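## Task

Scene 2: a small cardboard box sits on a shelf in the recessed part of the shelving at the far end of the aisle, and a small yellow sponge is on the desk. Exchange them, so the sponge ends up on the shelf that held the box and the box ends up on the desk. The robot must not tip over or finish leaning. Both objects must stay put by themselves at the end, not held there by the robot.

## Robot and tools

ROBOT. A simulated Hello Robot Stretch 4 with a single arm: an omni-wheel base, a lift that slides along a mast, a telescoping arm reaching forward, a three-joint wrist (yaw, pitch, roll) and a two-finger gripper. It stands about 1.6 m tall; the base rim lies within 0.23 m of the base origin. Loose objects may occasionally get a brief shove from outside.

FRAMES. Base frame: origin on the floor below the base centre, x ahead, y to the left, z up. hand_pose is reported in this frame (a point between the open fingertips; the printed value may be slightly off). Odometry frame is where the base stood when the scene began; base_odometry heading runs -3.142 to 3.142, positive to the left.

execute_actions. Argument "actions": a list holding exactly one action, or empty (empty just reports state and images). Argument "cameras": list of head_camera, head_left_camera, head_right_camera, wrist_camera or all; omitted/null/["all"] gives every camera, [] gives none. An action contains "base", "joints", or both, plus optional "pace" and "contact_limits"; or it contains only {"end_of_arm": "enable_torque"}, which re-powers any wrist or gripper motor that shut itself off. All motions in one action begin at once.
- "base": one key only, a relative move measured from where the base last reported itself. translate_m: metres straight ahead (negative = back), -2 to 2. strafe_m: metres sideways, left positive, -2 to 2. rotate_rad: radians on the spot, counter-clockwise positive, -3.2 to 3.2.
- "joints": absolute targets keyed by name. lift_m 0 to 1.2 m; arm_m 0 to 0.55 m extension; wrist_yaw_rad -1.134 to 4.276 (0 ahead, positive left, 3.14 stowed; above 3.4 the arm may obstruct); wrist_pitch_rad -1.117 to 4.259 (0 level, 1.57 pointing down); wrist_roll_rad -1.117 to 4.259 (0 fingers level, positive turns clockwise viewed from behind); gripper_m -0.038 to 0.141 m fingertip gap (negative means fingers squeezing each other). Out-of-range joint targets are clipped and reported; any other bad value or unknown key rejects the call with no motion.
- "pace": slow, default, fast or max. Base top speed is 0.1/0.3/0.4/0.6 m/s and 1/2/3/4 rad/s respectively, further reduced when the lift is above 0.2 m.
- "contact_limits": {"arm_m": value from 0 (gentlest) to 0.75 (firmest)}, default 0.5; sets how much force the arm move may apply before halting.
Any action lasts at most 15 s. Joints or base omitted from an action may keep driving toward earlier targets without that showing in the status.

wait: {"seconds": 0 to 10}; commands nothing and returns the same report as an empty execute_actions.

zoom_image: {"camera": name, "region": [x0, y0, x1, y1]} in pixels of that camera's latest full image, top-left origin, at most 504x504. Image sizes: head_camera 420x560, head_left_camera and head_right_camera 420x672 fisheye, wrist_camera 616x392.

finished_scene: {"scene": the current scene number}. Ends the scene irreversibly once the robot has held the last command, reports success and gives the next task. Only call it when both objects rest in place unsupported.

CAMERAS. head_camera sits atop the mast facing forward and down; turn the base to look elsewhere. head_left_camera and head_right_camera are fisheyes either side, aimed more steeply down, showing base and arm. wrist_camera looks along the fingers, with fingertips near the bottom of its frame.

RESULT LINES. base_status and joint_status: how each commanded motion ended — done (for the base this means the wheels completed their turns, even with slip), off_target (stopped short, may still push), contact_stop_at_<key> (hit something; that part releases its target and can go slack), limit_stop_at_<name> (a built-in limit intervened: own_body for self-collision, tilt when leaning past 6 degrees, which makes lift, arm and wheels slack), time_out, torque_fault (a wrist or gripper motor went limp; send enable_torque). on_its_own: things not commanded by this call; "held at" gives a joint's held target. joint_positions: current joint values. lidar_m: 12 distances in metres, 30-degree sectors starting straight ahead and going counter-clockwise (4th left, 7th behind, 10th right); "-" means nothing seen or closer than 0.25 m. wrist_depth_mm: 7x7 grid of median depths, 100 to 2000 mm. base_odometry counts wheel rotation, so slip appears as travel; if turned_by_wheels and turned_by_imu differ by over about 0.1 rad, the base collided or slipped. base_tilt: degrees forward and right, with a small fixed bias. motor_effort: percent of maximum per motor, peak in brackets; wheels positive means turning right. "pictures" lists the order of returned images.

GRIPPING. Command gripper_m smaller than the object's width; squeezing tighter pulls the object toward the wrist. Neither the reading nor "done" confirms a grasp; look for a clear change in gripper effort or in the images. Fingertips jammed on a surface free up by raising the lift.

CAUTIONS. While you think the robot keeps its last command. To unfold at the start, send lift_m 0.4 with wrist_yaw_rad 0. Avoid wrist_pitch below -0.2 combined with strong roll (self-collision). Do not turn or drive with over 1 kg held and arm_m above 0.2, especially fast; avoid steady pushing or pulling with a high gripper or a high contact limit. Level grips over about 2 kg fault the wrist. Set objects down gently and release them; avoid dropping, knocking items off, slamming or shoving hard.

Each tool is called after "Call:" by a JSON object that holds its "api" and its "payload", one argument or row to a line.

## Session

Call:
{"api": "execute_actions", "payload": {
  "actions": []
}}

Scene clock: 0.00 s.
base_odometry: x=+0.000 y=+0.000 heading=+0.000 (m, m, rad; odometry frame)
turned_by_wheels: +0.000 (rad since the last result)
turned_by_imu: +0.000 (rad since the last result)
base_tilt: forward=-0.1 right=-0.5 (deg)
lidar_m: 1.17 1.76 0.84 0.92 1.63 2.72 1.51 1.32 2.04 1.15 0.99 0.99
base_status: not commanded
joint_positions: lift_m=+0.274 arm_m=+0.001 wrist_yaw_rad=+3.163 wrist_pitch_rad=-0.007 wrist_roll_rad=+0.014 gripper_m=+0.057
joint_status: not commanded
motor_effort: lift_m=+19 arm_m=+0 wrist_yaw_rad=+1 wrist_pitch_rad=-7 wrist_roll_rad=+1 gripper_m=-3 wheel_0=+0 wheel_1=+1 wheel_2=+0 (%)
hand_pose: x=-0.1183 y=+0.0813 z=+0.4540 quat_wxyz=(-0.011, +0.003, +0.007, +1.000) (m; base frame)
wrist_depth_mm: - 139 - - - - - / - 122 179 - - - - / - 126 176 - - - - / 135 137 259 - - - - / 1756 - - - - - - / 1576 1756 205 1921 1661 - - / 1138 1042 1118 150 1138 1308 1336
pictures: head_camera, head_left_camera, head_right_camera, wrist_camera
Images, in order (width x height): head_camera 420x560, head_left_camera 420x672, head_right_camera 420x672, wrist_camera 616x392.

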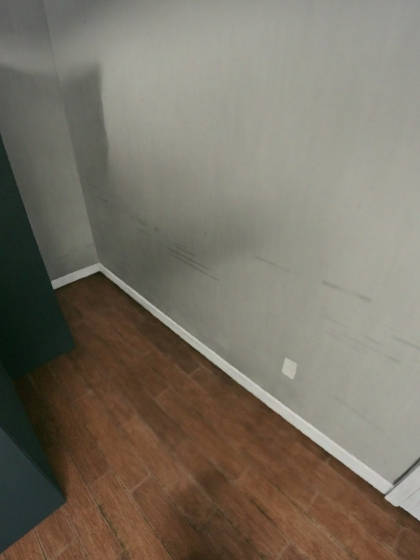

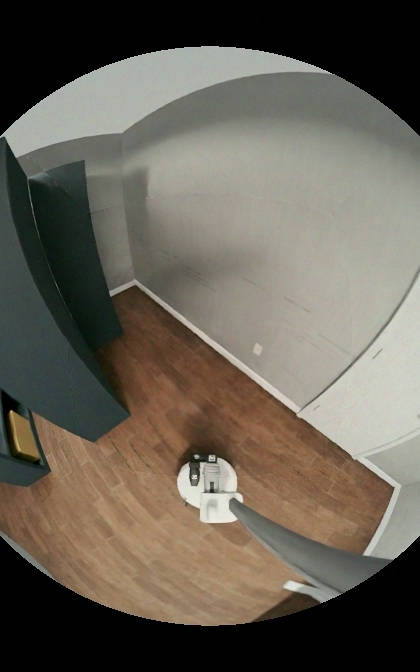

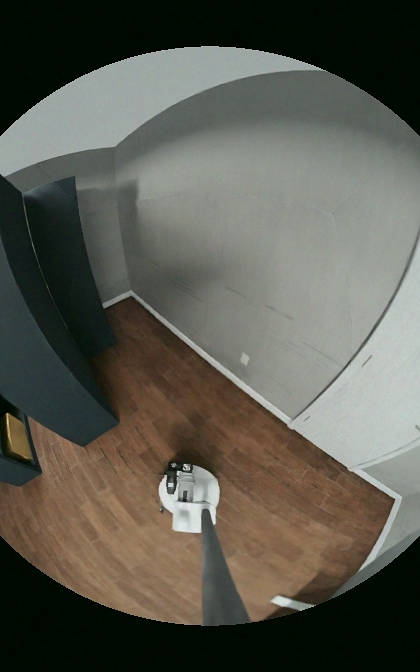

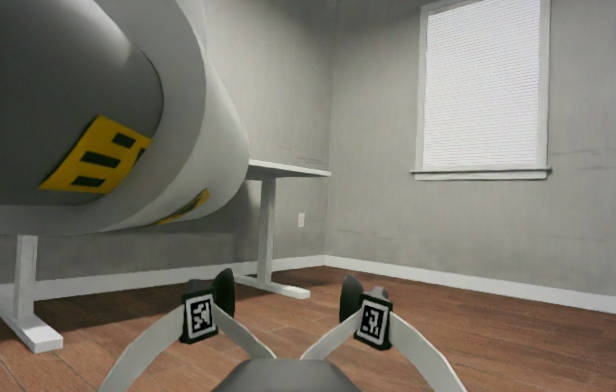

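Call:
{"api": "execute_actions", "payload": {
  "actions": [
    {"base": {"rotate_rad": -2.95}, "joints": {"lift_m": 0.2}, "pace": "max"}
  ],
  "cameras": ["head_camera", "head_left_camera"]
}}

Scene clock: 2.30 s.
base_odometry: x=+0.000 y=+0.000 heading=-2.950 (m, m, rad; odometry frame)
turned_by_wheels: -2.950 (rad since the last result)
turned_by_imu: -2.897 (rad since the last result)
base_tilt: forward=-0.1 right=-0.6 (deg)
lidar_m: 1.34 1.30 1.56 1.02 0.97 1.01 1.34 0.80 0.82 1.42 2.72 1.98
base_status: done
joint_positions: lift_m=+0.200 arm_m=+0.001 wrist_yaw_rad=+3.163 wrist_pitch_rad=-0.007 wrist_roll_rad=+0.014 gripper_m=+0.057
joint_status: all done
motor_effort: lift_m=+17(18) arm_m=-1(1) wrist_yaw_rad=+0(1) wrist_pitch_rad=-7(7) wrist_roll_rad=+1(1) gripper_m=-2(4) wheel_0=+0(11) wheel_1=+0(14) wheel_2=-1(12) (%)
hand_pose: x=-0.1183 y=+0.0813 z=+0.3804 quat_wxyz=(-0.011, +0.003, +0.007, +1.000) (m; base frame)
wrist_depth_mm: - 138 - 1756 1308 1060 904 / - 122 180 1661 1281 1042 891 / - 127 176 1661 1281 1025 891 / 135 138 259 1618 1281 1042 878 / 1537 - - 1661 1255 1025 878 / 1464 1537 206 1464 1138 1025 854 / 991 891 976 150 960 946 854
pictures: head_camera, head_left_camera
Images, in order (width x height): head_camera 420x560, head_left_camera 420x672.

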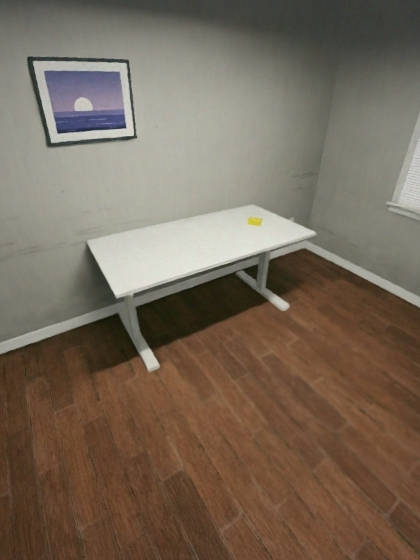

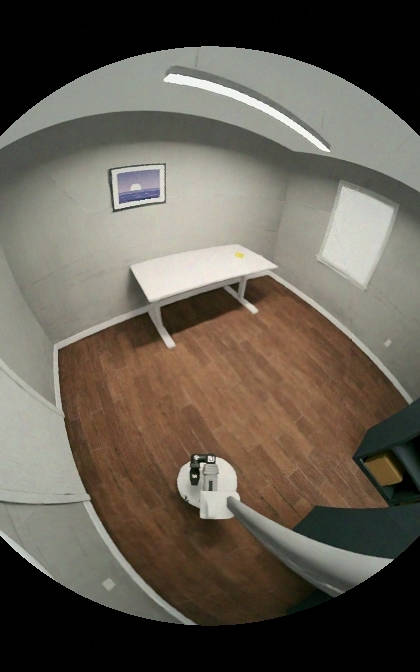

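Call:
{"api": "zoom_image", "payload": {
  "camera": "head_camera",
  "region": [200, 190, 330, 320]
}}

Region (200, 190, 330, 320) of head_camera's 420x560 image, scaled by 3.877, with more detail than that image has.

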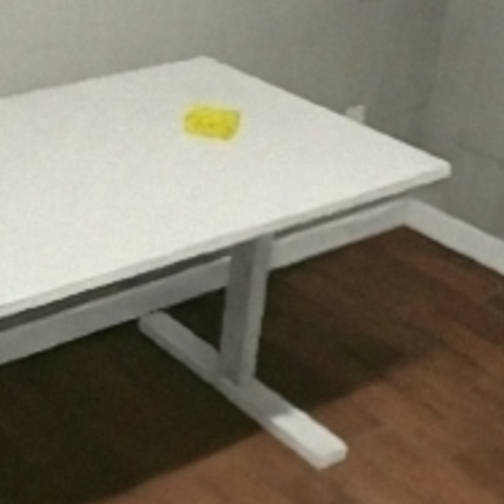

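Call:
{"api": "execute_actions", "payload": {
  "actions": [
    {"base": {"rotate_rad": -0.48}, "pace": "max"}
  ],
  "cameras": []
}}

Call:
{"api": "execute_actions", "payload": {
  "actions": [
    {"base": {"translate_m": 1.64}, "joints": {"lift_m": 0.74, "wrist_yaw_rad": 0.3, "wrist_pitch_rad": 0.35, "gripper_m": 0.14}, "pace": "max"}
  ],
  "cameras": ["head_camera", "head_left_camera", "wrist_camera"]
}}

Scene clock: 5.20 s.
base_odometry: x=+0.000 y=+0.000 heading=+2.853 (m, m, rad; odometry frame)
turned_by_wheels: -0.480 (rad since the last result)
turned_by_imu: -0.471 (rad since the last result)
base_tilt: forward=-0.1 right=-0.5 (deg)
lidar_m: 1.89 1.32 1.29 1.37 1.00 0.98 1.01 1.42 0.83 0.86 1.45 2.74
base_status: done
joint_positions: lift_m=+0.200 arm_m=+0.001 wrist_yaw_rad=+3.163 wrist_pitch_rad=-0.007 wrist_roll_rad=+0.014 gripper_m=+0.057
joint_status: not commanded
motor_effort: lift_m=+17(17) arm_m=-1(1) wrist_yaw_rad=+3(0) wrist_pitch_rad=-7(6) wrist_roll_rad=+1(1) gripper_m=-3(5) wheel_0=-1(12) wheel_1=-1(16) wheel_2=-2(12) (%)
hand_pose: x=-0.1183 y=+0.0813 z=+0.3804 quat_wxyz=(-0.011, +0.003, +0.007, +1.000) (m; base frame)
wrist_depth_mm: - 139 1255 1205 1098 991 891 / - 122 180 1205 1078 991 854 / - 127 176 1182 1078 991 878 / 135 137 262 1160 1060 960 854 / 1708 1499 1308 1205 1042 960 878 / 1464 1397 206 1138 1008 946 854 / 991 891 960 149 960 931 854
pictures: none
No camera images: the call's "cameras" was empty. Leave "cameras" out to get every camera's image.

Scene clock: 9.40 s.
base_odometry: x=-1.572 y=+0.467 heading=+2.853 (m, m, rad; odometry frame)
turned_by_wheels: +0.000 (rad since the last result)
turned_by_imu: -0.003 (rad since the last result)
base_tilt: forward=-0.1 right=-0.6 (deg)
lidar_m: 1.28 0.50 0.45 0.48 0.67 2.40 2.52 1.88 1.61 1.93 1.35 1.25
base_status: done
joint_positions: lift_m=+0.740 arm_m=+0.001 wrist_yaw_rad=+0.300 wrist_pitch_rad=+0.352 wrist_roll_rad=+0.014 gripper_m=+0.140
joint_status: all done
motor_effort: lift_m=+21(24) arm_m=-1(1) wrist_yaw_rad=+0(9) wrist_pitch_rad=-5(7) wrist_roll_rad=+1(1) gripper_m=+0(2) wheel_0=-1(9) wheel_1=+0(10) wheel_2=+2(15) (%)
hand_pose: x=+0.4565 y=-0.0035 z=+0.8186 quat_wxyz=(+0.974, -0.019, +0.174, +0.146) (m; base frame)
wrist_depth_mm: 960 1118 1281 1336 1098 960 842 / 1008 1182 1366 1366 1138 960 866 / 1025 1182 1397 1430 1182 960 866 / 1060 1255 1499 1499 1229 1042 904 / 1098 1281 1576 1537 1229 1060 931 / 1138 195 1499 1464 223 1042 931 / 1138 1205 1255 146 1255 1098 960
pictures: head_camera, head_left_camera, wrist_camera
Images, in order (width x height): head_camera 420x560, head_left_camera 420x672, wrist_camera 616x392.

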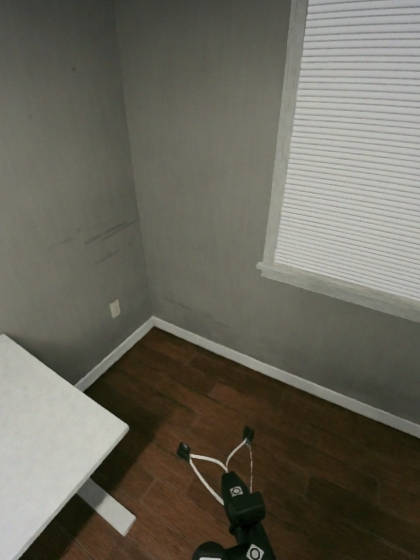

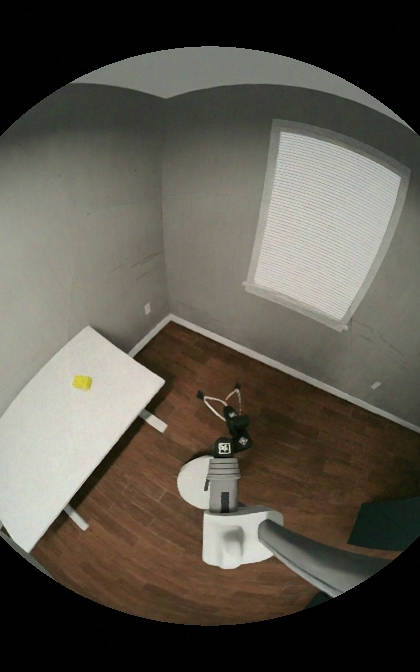

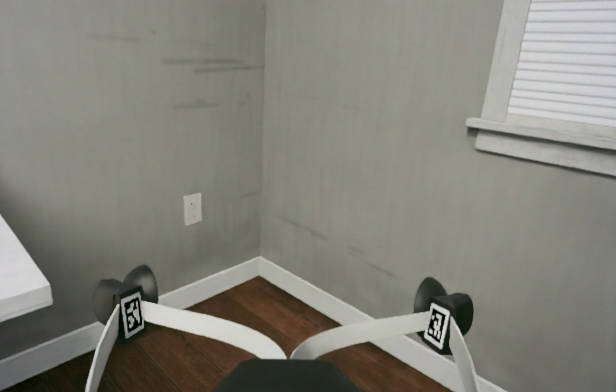

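Call:
{"api": "execute_actions", "payload": {
  "actions": [
    {"base": {"rotate_rad": 1.1}, "joints": {"arm_m": 0.15}, "pace": "max"}
  ],
  "cameras": ["head_camera", "wrist_camera"]
}}

Scene clock: 11.27 s.
base_odometry: x=-1.572 y=+0.467 heading=-2.330 (m, m, rad; odometry frame)
turned_by_wheels: +1.100 (rad since the last result)
turned_by_imu: +1.080 (rad since the last result)
base_tilt: forward=-0.1 right=-0.6 (deg)
lidar_m: 0.45 0.49 0.71 2.38 2.54 1.85 1.60 1.87 1.34 1.25 1.33 0.48
base_status: done
joint_positions: lift_m=+0.740 arm_m=+0.149 wrist_yaw_rad=+0.300 wrist_pitch_rad=+0.352 wrist_roll_rad=+0.014 gripper_m=+0.140
joint_status: all done
motor_effort: lift_m=+21(21) arm_m=+4(6) wrist_yaw_rad=+1(0) wrist_pitch_rad=-6(7) wrist_roll_rad=+1(1) gripper_m=+0(2) wheel_0=-1(8) wheel_1=-1(8) wheel_2=+0(8) (%)
hand_pose: x=+0.6047 y=-0.0034 z=+0.8186 quat_wxyz=(+0.974, -0.019, +0.174, +0.146) (m; base frame)
wrist_depth_mm: 1008 917 866 820 759 741 707 / 1042 976 917 854 809 768 715 / 946 991 917 878 842 788 741 / 603 621 661 683 707 741 778 / 442 455 469 480 436 508 525 / 347 195 366 373 224 373 399 / 287 283 297 147 310 304 320
pictures: head_camera, wrist_camera
Images, in order (width x height): head_camera 420x560, wrist_camera 616x392.

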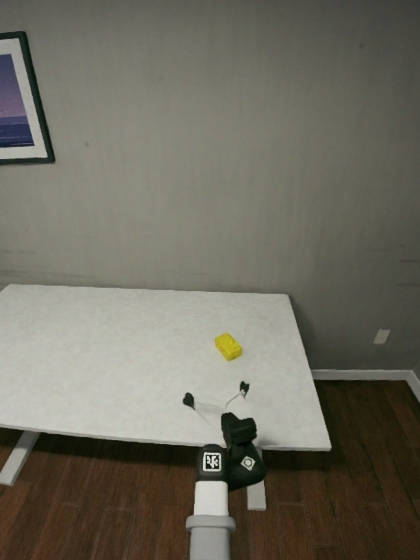

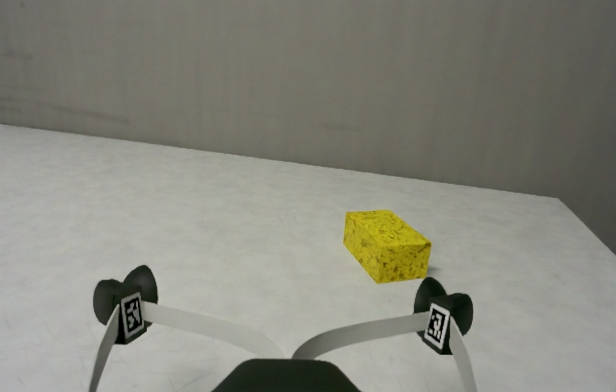

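Call:
{"api": "execute_actions", "payload": {
  "actions": [
    {"base": {"strafe_m": -0.13}, "joints": {"arm_m": 0.39, "wrist_yaw_rad": 0.57, "gripper_m": 0.125}, "pace": "max"}
  ],
  "cameras": ["head_camera", "wrist_camera"]
}}

Scene clock: 13.97 s.
base_odometry: x=-1.667 y=+0.556 heading=-2.331 (m, m, rad; odometry frame)
turned_by_wheels: +0.000 (rad since the last result)
turned_by_imu: +0.001 (rad since the last result)
base_tilt: forward=-0.1 right=-0.6 (deg)
lidar_m: 0.45 0.49 0.71 2.51 2.67 1.88 1.59 1.65 1.19 1.13 1.17 0.50
base_status: done
joint_positions: lift_m=+0.740 arm_m=+0.389 wrist_yaw_rad=+0.570 wrist_pitch_rad=+0.352 wrist_roll_rad=+0.014 gripper_m=+0.125
joint_status: all done
motor_effort: lift_m=+21(21) arm_m=+4(6) wrist_yaw_rad=+0(6) wrist_pitch_rad=-6(7) wrist_roll_rad=+1(1) gripper_m=-1(2) wheel_0=-3(10) wheel_1=+0(7) wheel_2=+0(2) (%)
hand_pose: x=+0.8352 y=+0.0725 z=+0.8186 quat_wxyz=(+0.945, -0.043, +0.170, +0.276) (m; base frame)
wrist_depth_mm: 1025 866 741 647 574 521 477 / 1098 917 768 676 603 539 492 / 946 917 809 699 621 554 504 / 603 621 640 676 640 574 521 / 439 452 466 477 496 508 517 / 347 202 362 357 220 387 394 / 285 283 287 154 300 303 320
pictures: head_camera, wrist_camera
Images, in order (width x height): head_camera 420x560, wrist_camera 616x392.

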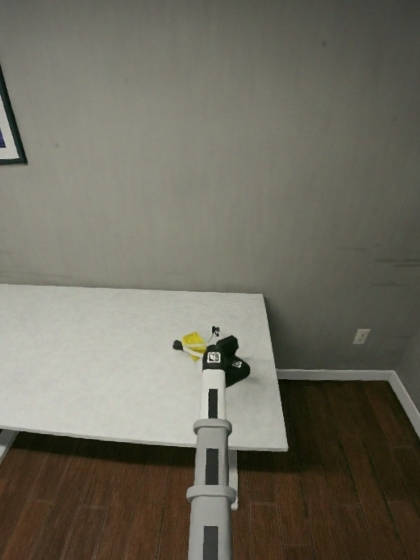

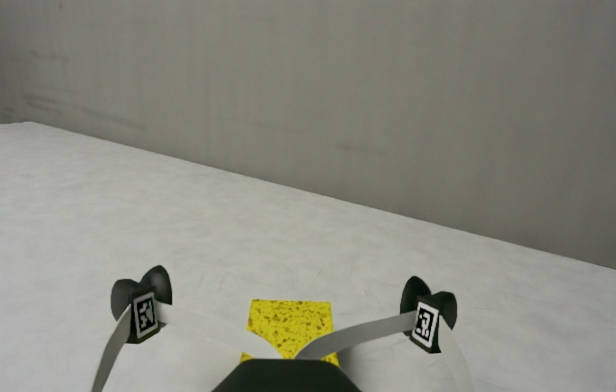

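Call:
{"api": "execute_actions", "payload": {
  "actions": [
    {"joints": {"lift_m": 0.669, "gripper_m": 0.095}, "pace": "default"}
  ],
  "cameras": ["wrist_camera"]
}}

Scene clock: 15.57 s.
base_odometry: x=-1.667 y=+0.556 heading=-2.331 (m, m, rad; odometry frame)
turned_by_wheels: +0.000 (rad since the last result)
turned_by_imu: +0.000 (rad since the last result)
base_tilt: forward=-0.1 right=-0.6 (deg)
lidar_m: 0.47 0.49 0.71 2.49 2.68 1.91 1.59 1.64 1.19 1.14 1.20 0.50
base_status: not commanded
joint_positions: lift_m=+0.669 arm_m=+0.389 wrist_yaw_rad=+0.570 wrist_pitch_rad=+0.352 wrist_roll_rad=+0.014 gripper_m=+0.095
joint_status: all done
motor_effort: lift_m=+15(19) arm_m=+5(5) wrist_yaw_rad=+0(0) wrist_pitch_rad=-4(5) wrist_roll_rad=+1(1) gripper_m=-3(0) wheel_0=-2(2) wheel_1=+0(0) wheel_2=+0(0) (%)
hand_pose: x=+0.8352 y=+0.0725 z=+0.7481 quat_wxyz=(+0.945, -0.043, +0.170, +0.276) (m; base frame)
wrist_depth_mm: 1042 866 732 647 585 517 477 / 1078 891 778 676 591 535 496 / 647 691 732 691 621 554 508 / 413 430 445 462 484 508 508 / 301 310 304 233 340 353 357 / 238 224 195 193 214 266 273 / 196 192 196 149 204 215 218
pictures: wrist_camera
Images, in order (width x height): wrist_camera 616x392.

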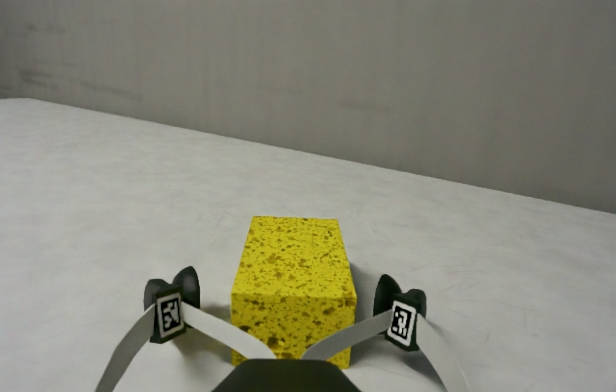

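Call:
{"api": "execute_actions", "payload": {
  "actions": [
    {"joints": {"gripper_m": 0.022}, "pace": "default"}
  ],
  "cameras": ["wrist_camera"]
}}

Scene clock: 17.27 s.
base_odometry: x=-1.667 y=+0.556 heading=-2.331 (m, m, rad; odometry frame)
turned_by_wheels: +0.000 (rad since the last result)
turned_by_imu: +0.000 (rad since the last result)
base_tilt: forward=-0.1 right=-0.5 (deg)
lidar_m: 0.46 0.49 0.71 2.52 2.65 1.91 1.61 1.67 1.17 1.13 1.20 0.48
base_status: not commanded
joint_positions: lift_m=+0.669 arm_m=+0.389 wrist_yaw_rad=+0.570 wrist_pitch_rad=+0.352 wrist_roll_rad=+0.014 gripper_m=+0.022
joint_status: all done
motor_effort: lift_m=+15(15) arm_m=+5(4) wrist_yaw_rad=+1(2) wrist_pitch_rad=-6(5) wrist_roll_rad=+0(1) gripper_m=-21(21) wheel_0=-2(2) wheel_1=+0(0) wheel_2=+0(0) (%)
hand_pose: x=+0.8352 y=+0.0725 z=+0.7481 quat_wxyz=(+0.945, -0.043, +0.170, +0.276) (m; base frame)
wrist_depth_mm: 1025 866 732 654 580 525 480 / 1060 891 778 683 603 539 488 / 647 691 732 683 627 554 508 / 415 427 449 462 484 508 508 / 301 310 298 225 338 349 357 / 238 240 182 182 209 266 273 / 196 187 190 167 202 208 218
pictures: wrist_camera
Images, in order (width x height): wrist_camera 616x392.

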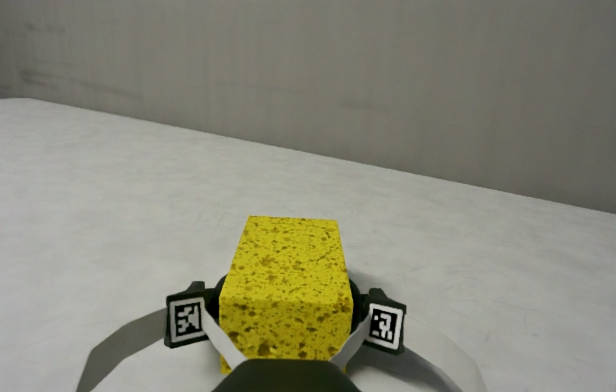

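Call:
{"api": "execute_actions", "payload": {
  "actions": [
    {"base": {"rotate_rad": 2.49}, "joints": {"lift_m": 0.72, "arm_m": 0.0, "wrist_yaw_rad": 0.0}, "pace": "fast"}
  ],
  "cameras": ["head_camera", "wrist_camera"]
}}

Scene clock: 20.87 s.
base_odometry: x=-1.667 y=+0.556 heading=+0.159 (m, m, rad; odometry frame)
turned_by_wheels: +2.490 (rad since the last result)
turned_by_imu: +2.447 (rad since the last result)
base_tilt: forward=-0.1 right=-0.6 (deg)
lidar_m: 1.91 1.59 1.93 1.27 1.14 1.15 0.57 0.44 0.49 0.63 1.34 2.56
base_status: done
joint_positions: lift_m=+0.720 arm_m=+0.002 wrist_yaw_rad=+0.000 wrist_pitch_rad=+0.352 wrist_roll_rad=+0.014 gripper_m=+0.022
joint_status: all done
motor_effort: lift_m=+22(24) arm_m=-5(6) wrist_yaw_rad=-1(4) wrist_pitch_rad=-8(7) wrist_roll_rad=+1(1) gripper_m=-19(21) wheel_0=-1(12) wheel_1=-1(7) wheel_2=-1(9) (%)
hand_pose: x=+0.4434 y=-0.0874 z=+0.7985 quat_wxyz=(+0.985, +0.007, +0.175, -0.001) (m; base frame)
wrist_depth_mm: - - 1537 1708 - - 1921 / - - 1661 - - - - / 1229 - 1708 - - - - / 1281 - 1863 - - - - / 1308 1863 1808 224 - - - / 1366 1464 182 183 208 1576 1576 / 1160 1138 1138 168 1229 1255 1336
pictures: head_camera, wrist_camera
Images, in order (width x height): head_camera 420x560, wrist_camera 616x392.

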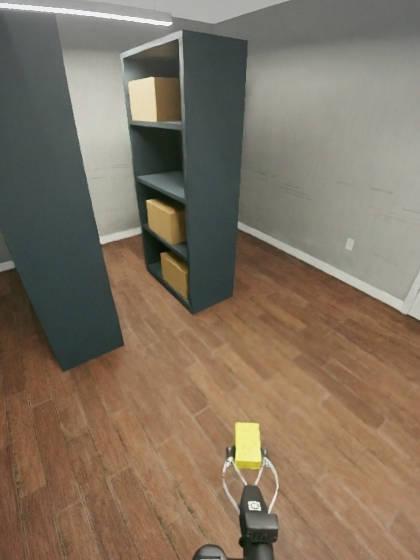

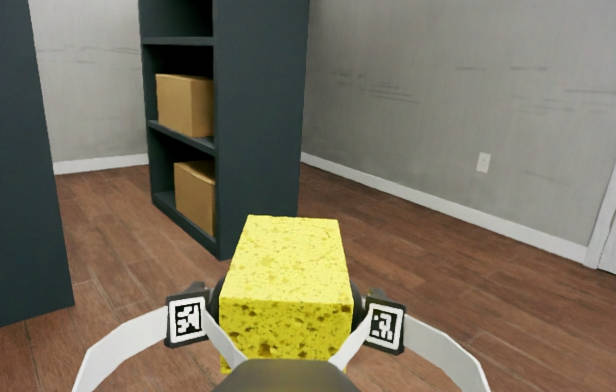

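Call:
{"api": "execute_actions", "payload": {
  "actions": [
    {"base": {"translate_m": 1.2}, "joints": {"lift_m": 0.2}, "pace": "max"}
  ],
  "cameras": []
}}

Call:
{"api": "execute_actions", "payload": {
  "actions": [
    {"base": {"rotate_rad": 0.65}, "pace": "fast"}
  ],
  "cameras": ["head_camera", "head_left_camera"]
}}

Scene clock: 25.90 s.
base_odometry: x=-0.482 y=+0.747 heading=+0.160 (m, m, rad; odometry frame)
turned_by_wheels: +0.000 (rad since the last result)
turned_by_imu: -0.001 (rad since the last result)
base_tilt: forward=-0.1 right=-0.5 (deg)
lidar_m: 0.69 0.72 0.74 0.82 1.87 1.91 1.59 1.44 1.46 1.99 1.82 1.85
base_status: done
joint_positions: lift_m=+0.200 arm_m=+0.002 wrist_yaw_rad=+0.000 wrist_pitch_rad=+0.352 wrist_roll_rad=+0.014 gripper_m=+0.022
joint_status: all done
motor_effort: lift_m=+16(20) arm_m=-4(5) wrist_yaw_rad=+1(0) wrist_pitch_rad=-6(7) wrist_roll_rad=+1(1) gripper_m=-21(22) wheel_0=+1(8) wheel_1=+3(7) wheel_2=+1(10) (%)
hand_pose: x=+0.4433 y=-0.0874 z=+0.2789 quat_wxyz=(+0.985, +0.007, +0.175, -0.001) (m; base frame)
wrist_depth_mm: 430 473 539 634 1863 1537 1336 / 452 496 564 676 1863 1576 1366 / 477 512 591 707 1863 1618 1397 / 723 530 621 750 1308 1336 1336 / 707 554 621 225 904 917 946 / 591 549 182 183 209 715 723 / 521 492 496 167 530 549 580
pictures: none
No camera images: the call's "cameras" was empty. Leave "cameras" out to get every camera's image.

Scene clock: 27.10 s.
base_odometry: x=-0.482 y=+0.747 heading=+0.810 (m, m, rad; odometry frame)
turned_by_wheels: +0.650 (rad since the last result)
turned_by_imu: +0.639 (rad since the last result)
base_tilt: forward=-0.1 right=-0.5 (deg)
lidar_m: 1.04 0.74 0.97 1.87 1.95 1.51 1.43 1.55 1.92 1.83 0.97 0.72
base_status: done
joint_positions: lift_m=+0.200 arm_m=+0.002 wrist_yaw_rad=+0.000 wrist_pitch_rad=+0.352 wrist_roll_rad=+0.014 gripper_m=+0.022
joint_status: not commanded
motor_effort: lift_m=+17(16) arm_m=-5(5) wrist_yaw_rad=+1(2) wrist_pitch_rad=-6(7) wrist_roll_rad=+1(1) gripper_m=-21(22) wheel_0=-1(10) wheel_1=-1(10) wheel_2=+2(10) (%)
hand_pose: x=+0.4434 y=-0.0874 z=+0.2789 quat_wxyz=(+0.985, +0.007, +0.175, -0.001) (m; base frame)
wrist_depth_mm: 1160 1160 - - 1025 410 410 / 809 1229 - - 1255 424 430 / 723 1255 1921 - 699 445 452 / 723 1042 1182 1229 683 469 477 / 699 820 788 225 668 492 500 / 621 634 182 182 208 525 535 / 517 496 500 167 530 539 554
pictures: head_camera, head_left_camera
Images, in order (width x height): head_camera 420x560, head_left_camera 420x672.

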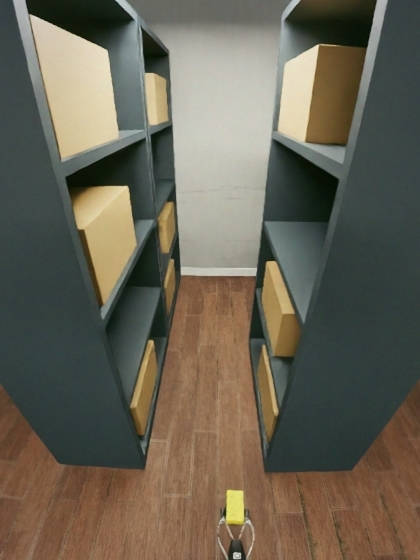

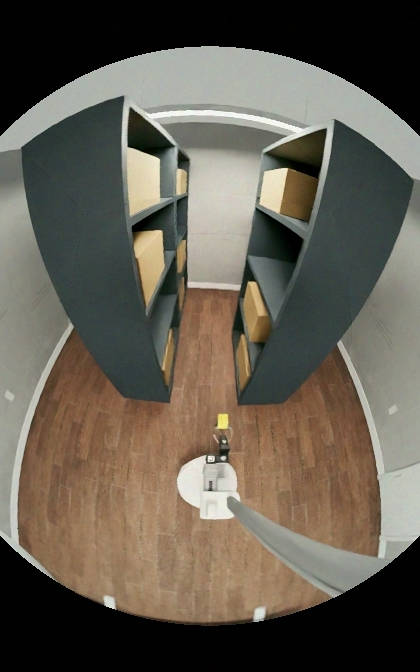

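Call:
{"api": "execute_actions", "payload": {
  "actions": [
    {"base": {"strafe_m": 0.04}, "pace": "fast"}
  ],
  "cameras": []
}}

Scene clock: 28.43 s.
base_odometry: x=-0.511 y=+0.774 heading=+0.810 (m, m, rad; odometry frame)
turned_by_wheels: +0.000 (rad since the last result)
turned_by_imu: +0.001 (rad since the last result)
base_tilt: forward=+0.0 right=-0.6 (deg)
lidar_m: 1.19 0.72 0.95 1.83 1.90 1.49 1.42 1.52 1.95 1.86 0.96 0.71
base_status: done
joint_positions: lift_m=+0.200 arm_m=+0.002 wrist_yaw_rad=+0.000 wrist_pitch_rad=+0.352 wrist_roll_rad=+0.014 gripper_m=+0.022
joint_status: not commanded
motor_effort: lift_m=+17(16) arm_m=-4(4) wrist_yaw_rad=+0(1) wrist_pitch_rad=-8(7) wrist_roll_rad=+1(1) gripper_m=-23(23) wheel_0=+3(11) wheel_1=-1(14) wheel_2=+0(1) (%)
hand_pose: x=+0.4434 y=-0.0874 z=+0.2789 quat_wxyz=(+0.985, +0.007, +0.175, -0.001) (m; base frame)
wrist_depth_mm: 1138 1182 - - 1182 585 410 / 723 1205 - - 1255 439 433 / 654 1205 1756 - 831 452 452 / 661 976 1138 1229 831 473 473 / 647 798 788 224 750 496 500 / 603 634 182 183 209 525 530 / 512 492 500 168 539 549 559
pictures: none
No camera images: the call's "cameras" was empty. Leave "cameras" out to get every camera's image.

Call:
{"api": "execute_actions", "payload": {
  "actions": [
    {"base": {"translate_m": 1.82}, "joints": {"lift_m": 0.6}, "pace": "max"}
  ],
  "cameras": ["head_left_camera", "head_right_camera"]
}}

Scene clock: 33.27 s.
base_odometry: x=+0.744 y=+2.092 heading=+0.810 (m, m, rad; odometry frame)
turned_by_wheels: +0.000 (rad since the last result)
turned_by_imu: -0.003 (rad since the last result)
base_tilt: forward=-0.1 right=-0.5 (deg)
lidar_m: 0.71 0.45 0.28 0.27 0.30 0.45 1.15 0.42 0.37 0.73 0.76 0.72
base_status: done
joint_positions: lift_m=+0.600 arm_m=+0.002 wrist_yaw_rad=+0.000 wrist_pitch_rad=+0.352 wrist_roll_rad=+0.014 gripper_m=+0.022
joint_status: all done
motor_effort: lift_m=+21(25) arm_m=-5(4) wrist_yaw_rad=+1(1) wrist_pitch_rad=-6(7) wrist_roll_rad=+1(1) gripper_m=-19(21) wheel_0=-1(6) wheel_1=+1(11) wheel_2=+2(16) (%)
hand_pose: x=+0.4434 y=-0.0874 z=+0.6785 quat_wxyz=(+0.985, +0.007, +0.175, -0.001) (m; base frame)
wrist_depth_mm: 433 436 439 445 452 452 459 / 445 455 459 462 473 477 484 / 466 469 477 488 492 500 512 / 496 500 504 508 521 535 535 / 521 525 525 225 549 559 569 / 544 544 182 182 208 597 597 / 580 580 585 168 609 627 640
pictures: head_left_camera, head_right_camera
Images, in order (width x height): head_left_camera 420x672, head_right_camera 420x672.

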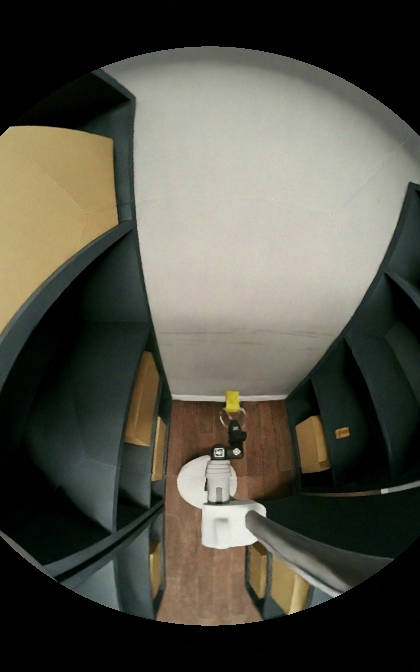

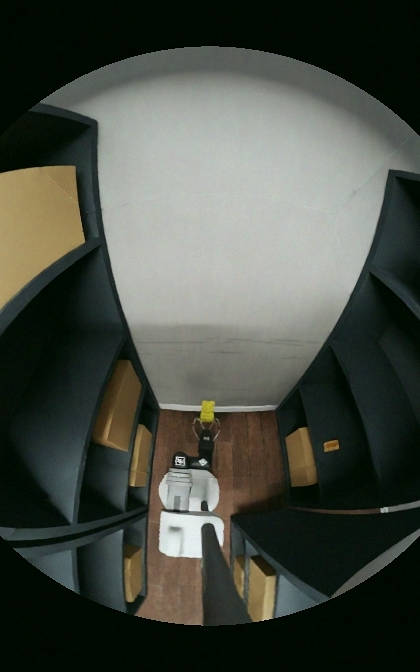

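Call:
{"api": "execute_actions", "payload": {
  "actions": [
    {"base": {"rotate_rad": -1.58}, "joints": {"lift_m": 0.53}, "pace": "fast"}
  ],
  "cameras": ["head_camera", "wrist_camera"]
}}

Scene clock: 35.27 s.
base_odometry: x=+0.744 y=+2.092 heading=-0.770 (m, m, rad; odometry frame)
turned_by_wheels: -1.580 (rad since the last result)
turned_by_imu: -1.551 (rad since the last result)
base_tilt: forward=+0.0 right=-0.6 (deg)
lidar_m: 0.72 0.77 0.75 0.69 0.42 0.31 0.28 0.30 0.44 1.18 0.40 0.35
base_status: done
joint_positions: lift_m=+0.530 arm_m=+0.002 wrist_yaw_rad=+0.000 wrist_pitch_rad=+0.352 wrist_roll_rad=+0.014 gripper_m=+0.022
joint_status: all done
motor_effort: lift_m=+17(20) arm_m=-4(5) wrist_yaw_rad=+2(1) wrist_pitch_rad=-6(7) wrist_roll_rad=+1(1) gripper_m=-23(23) wheel_0=+1(10) wheel_1=+2(5) wheel_2=-1(8) (%)
hand_pose: x=+0.4433 y=-0.0874 z=+0.6089 quat_wxyz=(+0.985, +0.007, +0.175, -0.001) (m; base frame)
wrist_depth_mm: 854 878 878 866 462 262 197 / 891 891 904 891 462 259 197 / 854 904 946 798 452 256 196 / 544 559 580 559 439 255 193 / 778 768 723 226 433 251 192 / 603 615 182 183 208 248 190 / 627 634 640 168 379 219 188
pictures: head_camera, wrist_camera
Images, in order (width x height): head_camera 420x560, wrist_camera 616x392.

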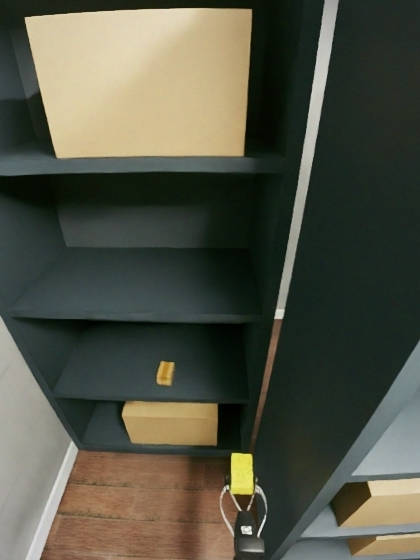

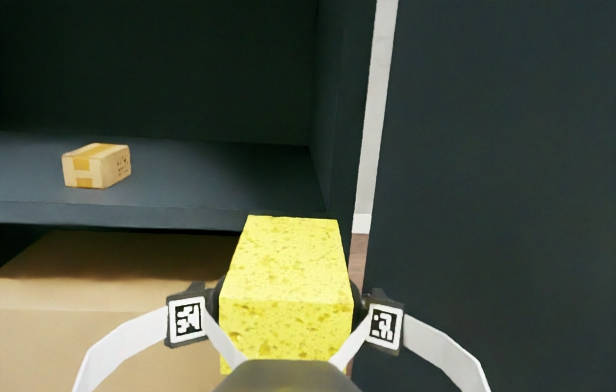

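Call:
{"api": "execute_actions", "payload": {
  "actions": [
    {"base": {"strafe_m": 0.09}, "joints": {"lift_m": 0.503, "arm_m": 0.45}, "pace": "fast"}
  ],
  "cameras": ["head_camera", "wrist_camera"]
}}

Scene clock: 37.80 s.
base_odometry: x=+0.807 y=+2.157 heading=-0.770 (m, m, rad; odometry frame)
turned_by_wheels: +0.000 (rad since the last result)
turned_by_imu: +0.001 (rad since the last result)
base_tilt: forward=+0.0 right=-0.6 (deg)
lidar_m: 0.72 0.77 0.64 0.59 0.41 0.31 0.29 0.31 0.43 1.18 0.38 0.41
base_status: done
joint_positions: lift_m=+0.503 arm_m=+0.449 wrist_yaw_rad=+0.000 wrist_pitch_rad=+0.352 wrist_roll_rad=+0.014 gripper_m=+0.022
joint_status: all done
motor_effort: lift_m=+16(15) arm_m=+5(5) wrist_yaw_rad=+0(1) wrist_pitch_rad=-6(7) wrist_roll_rad=+1(1) gripper_m=-22(21) wheel_0=+3(11) wheel_1=+1(12) wheel_2=+0(6) (%)
hand_pose: x=+0.8909 y=-0.0874 z=+0.5820 quat_wxyz=(+0.985, +0.007, +0.175, -0.001) (m; base frame)
wrist_depth_mm: 455 469 469 473 473 307 227 / 473 488 492 496 492 303 225 / 500 504 512 517 517 300 224 / 466 484 500 525 473 298 221 / 342 351 338 226 382 296 220 / 270 276 182 182 208 276 218 / 222 211 214 168 229 236 216
pictures: head_camera, wrist_camera
Images, in order (width x height): head_camera 420x560, wrist_camera 616x392.

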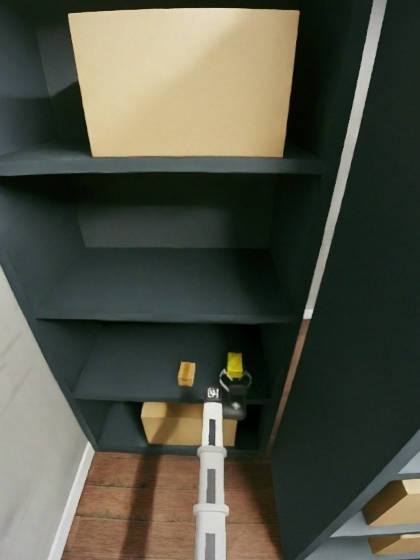

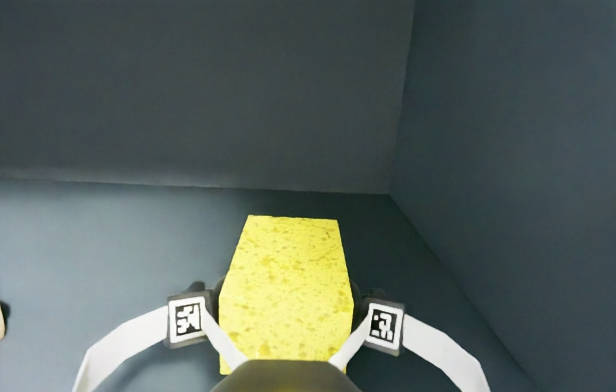

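Call:
{"api": "execute_actions", "payload": {
  "actions": [
    {"joints": {"lift_m": 0.483, "gripper_m": 0.04}, "pace": "default"}
  ],
  "cameras": []
}}

Call:
{"api": "execute_actions", "payload": {
  "actions": [
    {"joints": {"gripper_m": 0.09}, "pace": "default"}
  ],
  "cameras": ["wrist_camera"]
}}

Scene clock: 38.93 s.
base_odometry: x=+0.807 y=+2.157 heading=-0.770 (m, m, rad; odometry frame)
turned_by_wheels: +0.000 (rad since the last result)
turned_by_imu: +0.000 (rad since the last result)
base_tilt: forward=+0.0 right=-0.6 (deg)
lidar_m: 0.71 0.75 0.60 0.60 0.43 0.32 0.28 0.30 0.44 1.20 0.43 0.41
base_status: not commanded
joint_positions: lift_m=+0.483 arm_m=+0.449 wrist_yaw_rad=+0.000 wrist_pitch_rad=+0.352 wrist_roll_rad=+0.014 gripper_m=+0.040
joint_status: all done
motor_effort: lift_m=+15(15) arm_m=+5(4) wrist_yaw_rad=-2(0) wrist_pitch_rad=-7(8) wrist_roll_rad=+1(1) gripper_m=-11(21) wheel_0=+2(2) wheel_1=+1(1) wheel_2=+0(0) (%)
hand_pose: x=+0.8909 y=-0.0874 z=+0.5621 quat_wxyz=(+0.985, +0.007, +0.175, -0.001) (m; base frame)
wrist_depth_mm: 455 466 469 473 473 304 227 / 473 480 496 496 496 303 226 / 500 508 512 521 517 300 224 / 413 427 445 462 442 298 222 / 301 310 301 228 342 291 220 / 238 244 187 187 224 258 218 / 196 187 195 191 198 216 211
pictures: none
No camera images: the call's "cameras" was empty. Leave "cameras" out to get every camera's image.

Scene clock: 40.27 s.
base_odometry: x=+0.807 y=+2.157 heading=-0.770 (m, m, rad; odometry frame)
turned_by_wheels: +0.000 (rad since the last result)
turned_by_imu: +0.000 (rad since the last result)
base_tilt: forward=-0.1 right=-0.6 (deg)
lidar_m: 0.73 0.76 0.62 0.60 0.42 0.29 0.28 0.32 0.42 1.19 0.41 0.42
base_status: not commanded
joint_positions: lift_m=+0.483 arm_m=+0.449 wrist_yaw_rad=+0.000 wrist_pitch_rad=+0.352 wrist_roll_rad=+0.014 gripper_m=+0.090
joint_status: all done
motor_effort: lift_m=+15(15) arm_m=+5(5) wrist_yaw_rad=+0(2) wrist_pitch_rad=-6(6) wrist_roll_rad=+1(2) gripper_m=-2(12) wheel_0=+2(2) wheel_1=+1(0) wheel_2=+0(0) (%)
hand_pose: x=+0.8909 y=-0.0874 z=+0.5621 quat_wxyz=(+0.985, +0.007, +0.175, -0.001) (m; base frame)
wrist_depth_mm: 455 459 469 473 473 307 227 / 477 484 492 496 496 304 225 / 500 508 512 517 512 301 223 / 410 430 442 462 445 297 221 / 301 314 303 236 340 294 220 / 237 232 195 193 219 258 218 / 195 189 197 148 204 216 211
pictures: wrist_camera
Images, in order (width x height): wrist_camera 616x392.

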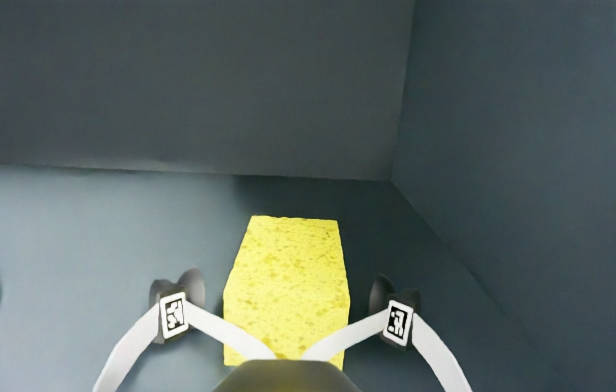

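Call:
{"api": "execute_actions", "payload": {
  "actions": [
    {"joints": {"arm_m": 0.29, "lift_m": 0.487, "gripper_m": 0.12}, "pace": "max"}
  ],
  "cameras": []
}}

Call:
{"api": "execute_actions", "payload": {
  "actions": [
    {"base": {"strafe_m": 0.21}, "pace": "max"}
  ],
  "cameras": ["head_camera", "wrist_camera"]
}}

Scene clock: 41.87 s.
base_odometry: x=+0.807 y=+2.157 heading=-0.770 (m, m, rad; odometry frame)
turned_by_wheels: +0.000 (rad since the last result)
turned_by_imu: +0.000 (rad since the last result)
base_tilt: forward=-0.1 right=-0.6 (deg)
lidar_m: 0.71 0.74 0.65 0.61 0.44 0.31 0.27 0.31 0.43 1.21 0.42 0.43
base_status: not commanded
joint_positions: lift_m=+0.487 arm_m=+0.291 wrist_yaw_rad=+0.000 wrist_pitch_rad=+0.352 wrist_roll_rad=+0.014 gripper_m=+0.120
joint_status: all done
motor_effort: lift_m=+21(21) arm_m=-5(5) wrist_yaw_rad=+3(1) wrist_pitch_rad=-6(6) wrist_roll_rad=+1(2) gripper_m=-2(3) wheel_0=+2(3) wheel_1=+1(0) wheel_2=+0(0) (%)
hand_pose: x=+0.7325 y=-0.0875 z=+0.5656 quat_wxyz=(+0.985, +0.007, +0.175, -0.001) (m; base frame)
wrist_depth_mm: 591 603 609 621 554 307 229 / 627 627 640 640 544 306 228 / 647 647 654 676 535 303 235 / 310 413 452 370 452 301 247 / 296 320 330 342 349 297 264 / 254 200 263 267 216 273 1098 / 427 418 421 153 445 287 917
pictures: none
No camera images: the call's "cameras" was empty. Leave "cameras" out to get every camera's image.

Scene clock: 43.47 s.
base_odometry: x=+0.953 y=+2.308 heading=-0.770 (m, m, rad; odometry frame)
turned_by_wheels: +0.000 (rad since the last result)
turned_by_imu: +0.001 (rad since the last result)
base_tilt: forward=-0.1 right=-0.5 (deg)
lidar_m: 0.71 0.60 0.42 0.39 0.42 0.29 0.29 0.30 0.42 1.19 0.60 0.71
base_status: done
joint_positions: lift_m=+0.487 arm_m=+0.291 wrist_yaw_rad=+0.000 wrist_pitch_rad=+0.352 wrist_roll_rad=+0.014 gripper_m=+0.120
joint_status: not commanded
motor_effort: lift_m=+21(21) arm_m=-5(5) wrist_yaw_rad=+2(2) wrist_pitch_rad=-5(7) wrist_roll_rad=+1(1) gripper_m=-2(1) wheel_0=+3(11) wheel_1=-1(15) wheel_2=+0(0) (%)
hand_pose: x=+0.7325 y=-0.0874 z=+0.5656 quat_wxyz=(+0.985, +0.007, +0.175, -0.001) (m; base frame)
wrist_depth_mm: 603 603 615 609 621 621 517 / 615 627 634 640 661 654 512 / 634 647 668 668 676 691 512 / 424 439 455 353 504 407 488 / 307 320 327 309 347 362 366 / 253 200 258 266 217 277 281 / 723 421 424 152 455 569 473
pictures: head_camera, wrist_camera
Images, in order (width x height): head_camera 420x560, wrist_camera 616x392.

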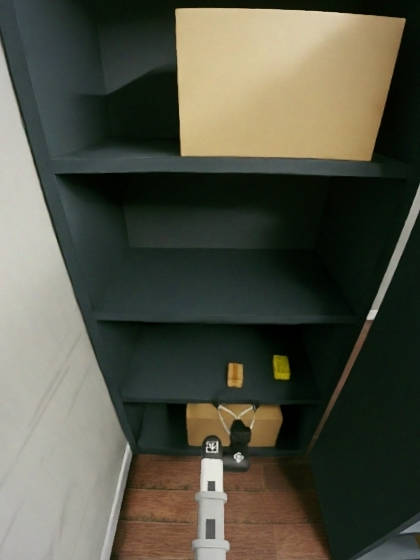

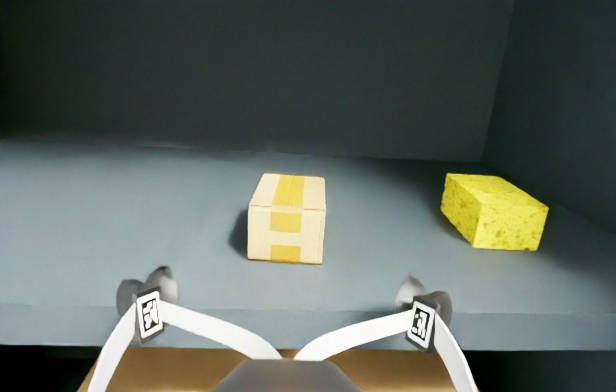

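Call:
{"api": "execute_actions", "payload": {
  "actions": [
    {"joints": {"arm_m": 0.417, "lift_m": 0.484, "gripper_m": 0.092}, "pace": "fast"}
  ],
  "cameras": ["wrist_camera"]
}}

Scene clock: 44.87 s.
base_odometry: x=+0.953 y=+2.308 heading=-0.770 (m, m, rad; odometry frame)
turned_by_wheels: +0.000 (rad since the last result)
turned_by_imu: +0.000 (rad since the last result)
base_tilt: forward=-0.1 right=-0.5 (deg)
lidar_m: 0.73 0.59 0.42 0.39 0.43 0.32 0.29 0.31 0.46 1.19 0.59 0.73
base_status: not commanded
joint_positions: lift_m=+0.484 arm_m=+0.416 wrist_yaw_rad=+0.000 wrist_pitch_rad=+0.352 wrist_roll_rad=+0.014 gripper_m=+0.092
joint_status: all done
motor_effort: lift_m=+16(19) arm_m=+5(4) wrist_yaw_rad=+1(0) wrist_pitch_rad=-5(5) wrist_roll_rad=+1(1) gripper_m=-1(3) wheel_0=+3(3) wheel_1=-1(1) wheel_2=+0(0) (%)
hand_pose: x=+0.8579 y=-0.0874 z=+0.5630 quat_wxyz=(+0.985, +0.007, +0.175, -0.001) (m; base frame)
wrist_depth_mm: 488 492 500 504 504 517 512 / 504 512 521 530 530 539 512 / 530 539 549 549 564 574 504 / 415 433 449 462 496 508 484 / 301 315 307 225 342 330 277 / 239 232 187 183 217 270 253 / 198 189 197 148 206 218 222
pictures: wrist_camera
Images, in order (width x height): wrist_camera 616x392.

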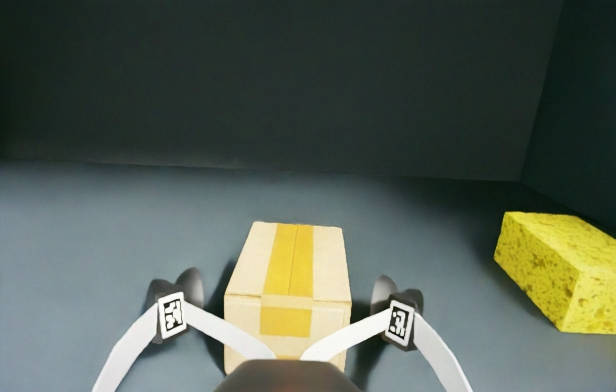

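Call:
{"api": "execute_actions", "payload": {
  "actions": [
    {"joints": {"gripper_m": 0.02}, "pace": "default"}
  ],
  "cameras": ["wrist_camera"]
}}

Scene clock: 46.67 s.
base_odometry: x=+0.953 y=+2.308 heading=-0.770 (m, m, rad; odometry frame)
turned_by_wheels: +0.000 (rad since the last result)
turned_by_imu: +0.000 (rad since the last result)
base_tilt: forward=-0.1 right=-0.6 (deg)
lidar_m: 0.71 0.61 0.41 0.41 0.42 0.31 0.27 0.31 0.44 1.19 0.58 0.71
base_status: not commanded
joint_positions: lift_m=+0.484 arm_m=+0.416 wrist_yaw_rad=+0.000 wrist_pitch_rad=+0.352 wrist_roll_rad=+0.014 gripper_m=+0.020
joint_status: all done
motor_effort: lift_m=+16(16) arm_m=+5(4) wrist_yaw_rad=-1(1) wrist_pitch_rad=-7(7) wrist_roll_rad=+1(1) gripper_m=-21(22) wheel_0=+3(3) wheel_1=-1(1) wheel_2=+0(0) (%)
hand_pose: x=+0.8578 y=-0.0874 z=+0.5629 quat_wxyz=(+0.984, +0.007, +0.175, -0.001) (m; base frame)
wrist_depth_mm: 488 496 496 504 512 512 508 / 508 512 521 525 530 539 512 / 530 539 544 554 564 564 508 / 413 427 442 469 484 512 484 / 303 310 301 217 342 330 276 / 238 243 176 171 209 267 252 / 196 189 180 161 204 210 220
pictures: wrist_camera
Images, in order (width x height): wrist_camera 616x392.

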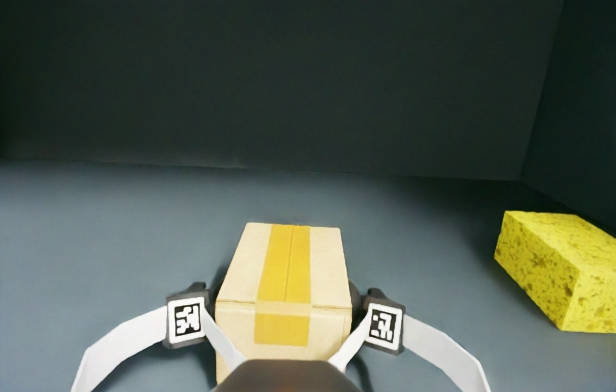

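Call:
{"api": "execute_actions", "payload": {
  "actions": [
    {"joints": {"lift_m": 0.52, "arm_m": 0.0}, "pace": "max"}
  ],
  "cameras": ["wrist_camera"]
}}

Call:
{"api": "execute_actions", "payload": {
  "actions": [
    {"base": {"rotate_rad": -1.58}, "joints": {"lift_m": 0.2}, "pace": "fast"}
  ],
  "cameras": ["head_camera", "head_left_camera"]
}}

Scene clock: 50.07 s.
base_odometry: x=+0.953 y=+2.308 heading=-0.770 (m, m, rad; odometry frame)
turned_by_wheels: +0.000 (rad since the last result)
turned_by_imu: +0.001 (rad since the last result)
base_tilt: forward=+0.0 right=-0.5 (deg)
lidar_m: 0.72 0.58 0.42 0.40 0.41 0.31 0.29 0.30 0.40 1.23 0.59 0.72
base_status: not commanded
joint_positions: lift_m=+0.520 arm_m=+0.002 wrist_yaw_rad=+0.000 wrist_pitch_rad=+0.353 wrist_roll_rad=+0.014 gripper_m=+0.020
joint_status: all done
motor_effort: lift_m=+22(23) arm_m=-4(4) wrist_yaw_rad=+0(2) wrist_pitch_rad=-9(9) wrist_roll_rad=+1(2) gripper_m=-22(21) wheel_0=+3(3) wheel_1=-1(1) wheel_2=+0(0) (%)
hand_pose: x=+0.4433 y=-0.0875 z=+0.5982 quat_wxyz=(+0.984, +0.007, +0.176, -0.001) (m; base frame)
wrist_depth_mm: 750 854 878 891 904 715 521 / 750 891 904 931 904 707 517 / 732 866 917 931 960 699 544 / 554 535 554 580 597 621 554 / 778 1025 732 217 904 661 564 / 778 960 175 171 208 691 569 / 750 647 180 161 668 654 580
pictures: wrist_camera
Images, in order (width x height): wrist_camera 616x392.

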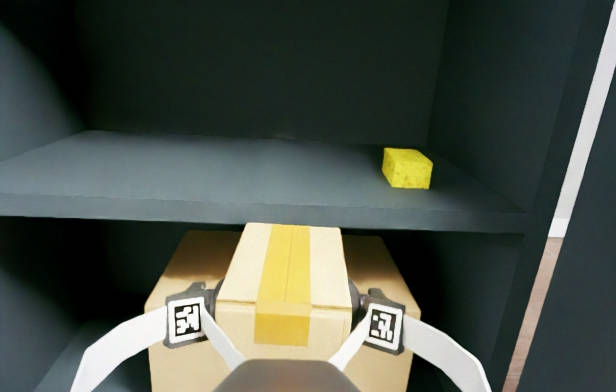

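Scene clock: 51.93 s.
base_odometry: x=+0.953 y=+2.308 heading=-2.349 (m, m, rad; odometry frame)
turned_by_wheels: -1.580 (rad since the last result)
turned_by_imu: -1.551 (rad since the last result)
base_tilt: forward=-0.1 right=-0.5 (deg)
lidar_m: 1.19 0.58 0.68 0.73 0.60 0.43 0.39 0.41 0.30 0.29 0.32 0.42
base_status: done
joint_positions: lift_m=+0.200 arm_m=+0.002 wrist_yaw_rad=+0.000 wrist_pitch_rad=+0.353 wrist_roll_rad=+0.014 gripper_m=+0.020
joint_status: all done
motor_effort: lift_m=+16(19) arm_m=-5(5) wrist_yaw_rad=+3(1) wrist_pitch_rad=-7(9) wrist_roll_rad=+1(1) gripper_m=-21(19) wheel_0=+2(7) wheel_1=+3(13) wheel_2=-1(12) (%)
hand_pose: x=+0.4433 y=-0.0874 z=+0.2787 quat_wxyz=(+0.984, +0.007, +0.176, -0.001) (m; base frame)
wrist_depth_mm: 1025 1042 - - 1060 878 647 / 732 1060 - - 1098 1098 798 / 661 1042 1921 - 831 627 314 / 661 991 1138 1205 798 647 314 / 668 820 798 217 741 683 325 / 597 634 176 172 209 539 307 / 512 496 181 161 535 373 303
pictures: head_camera, head_left_camera
Images, in order (width x height): head_camera 420x560, head_left_camera 420x672.

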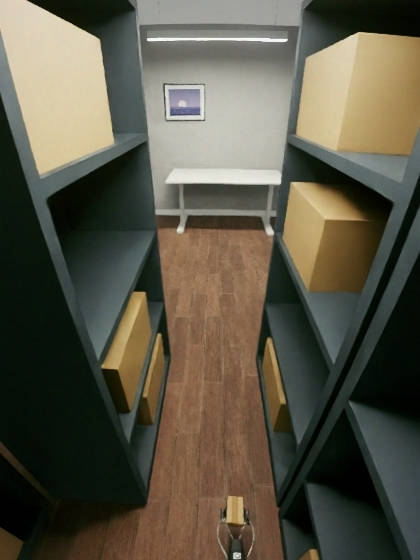

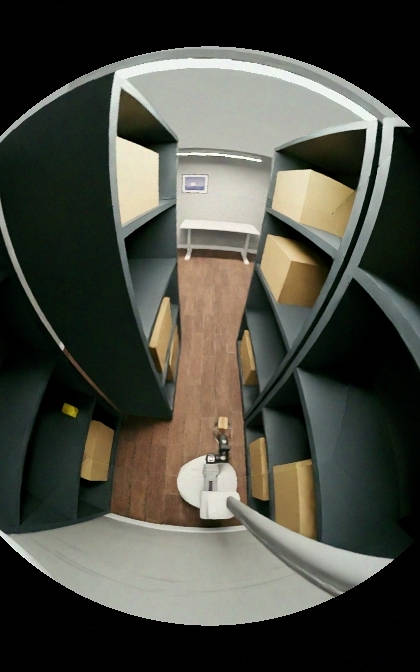

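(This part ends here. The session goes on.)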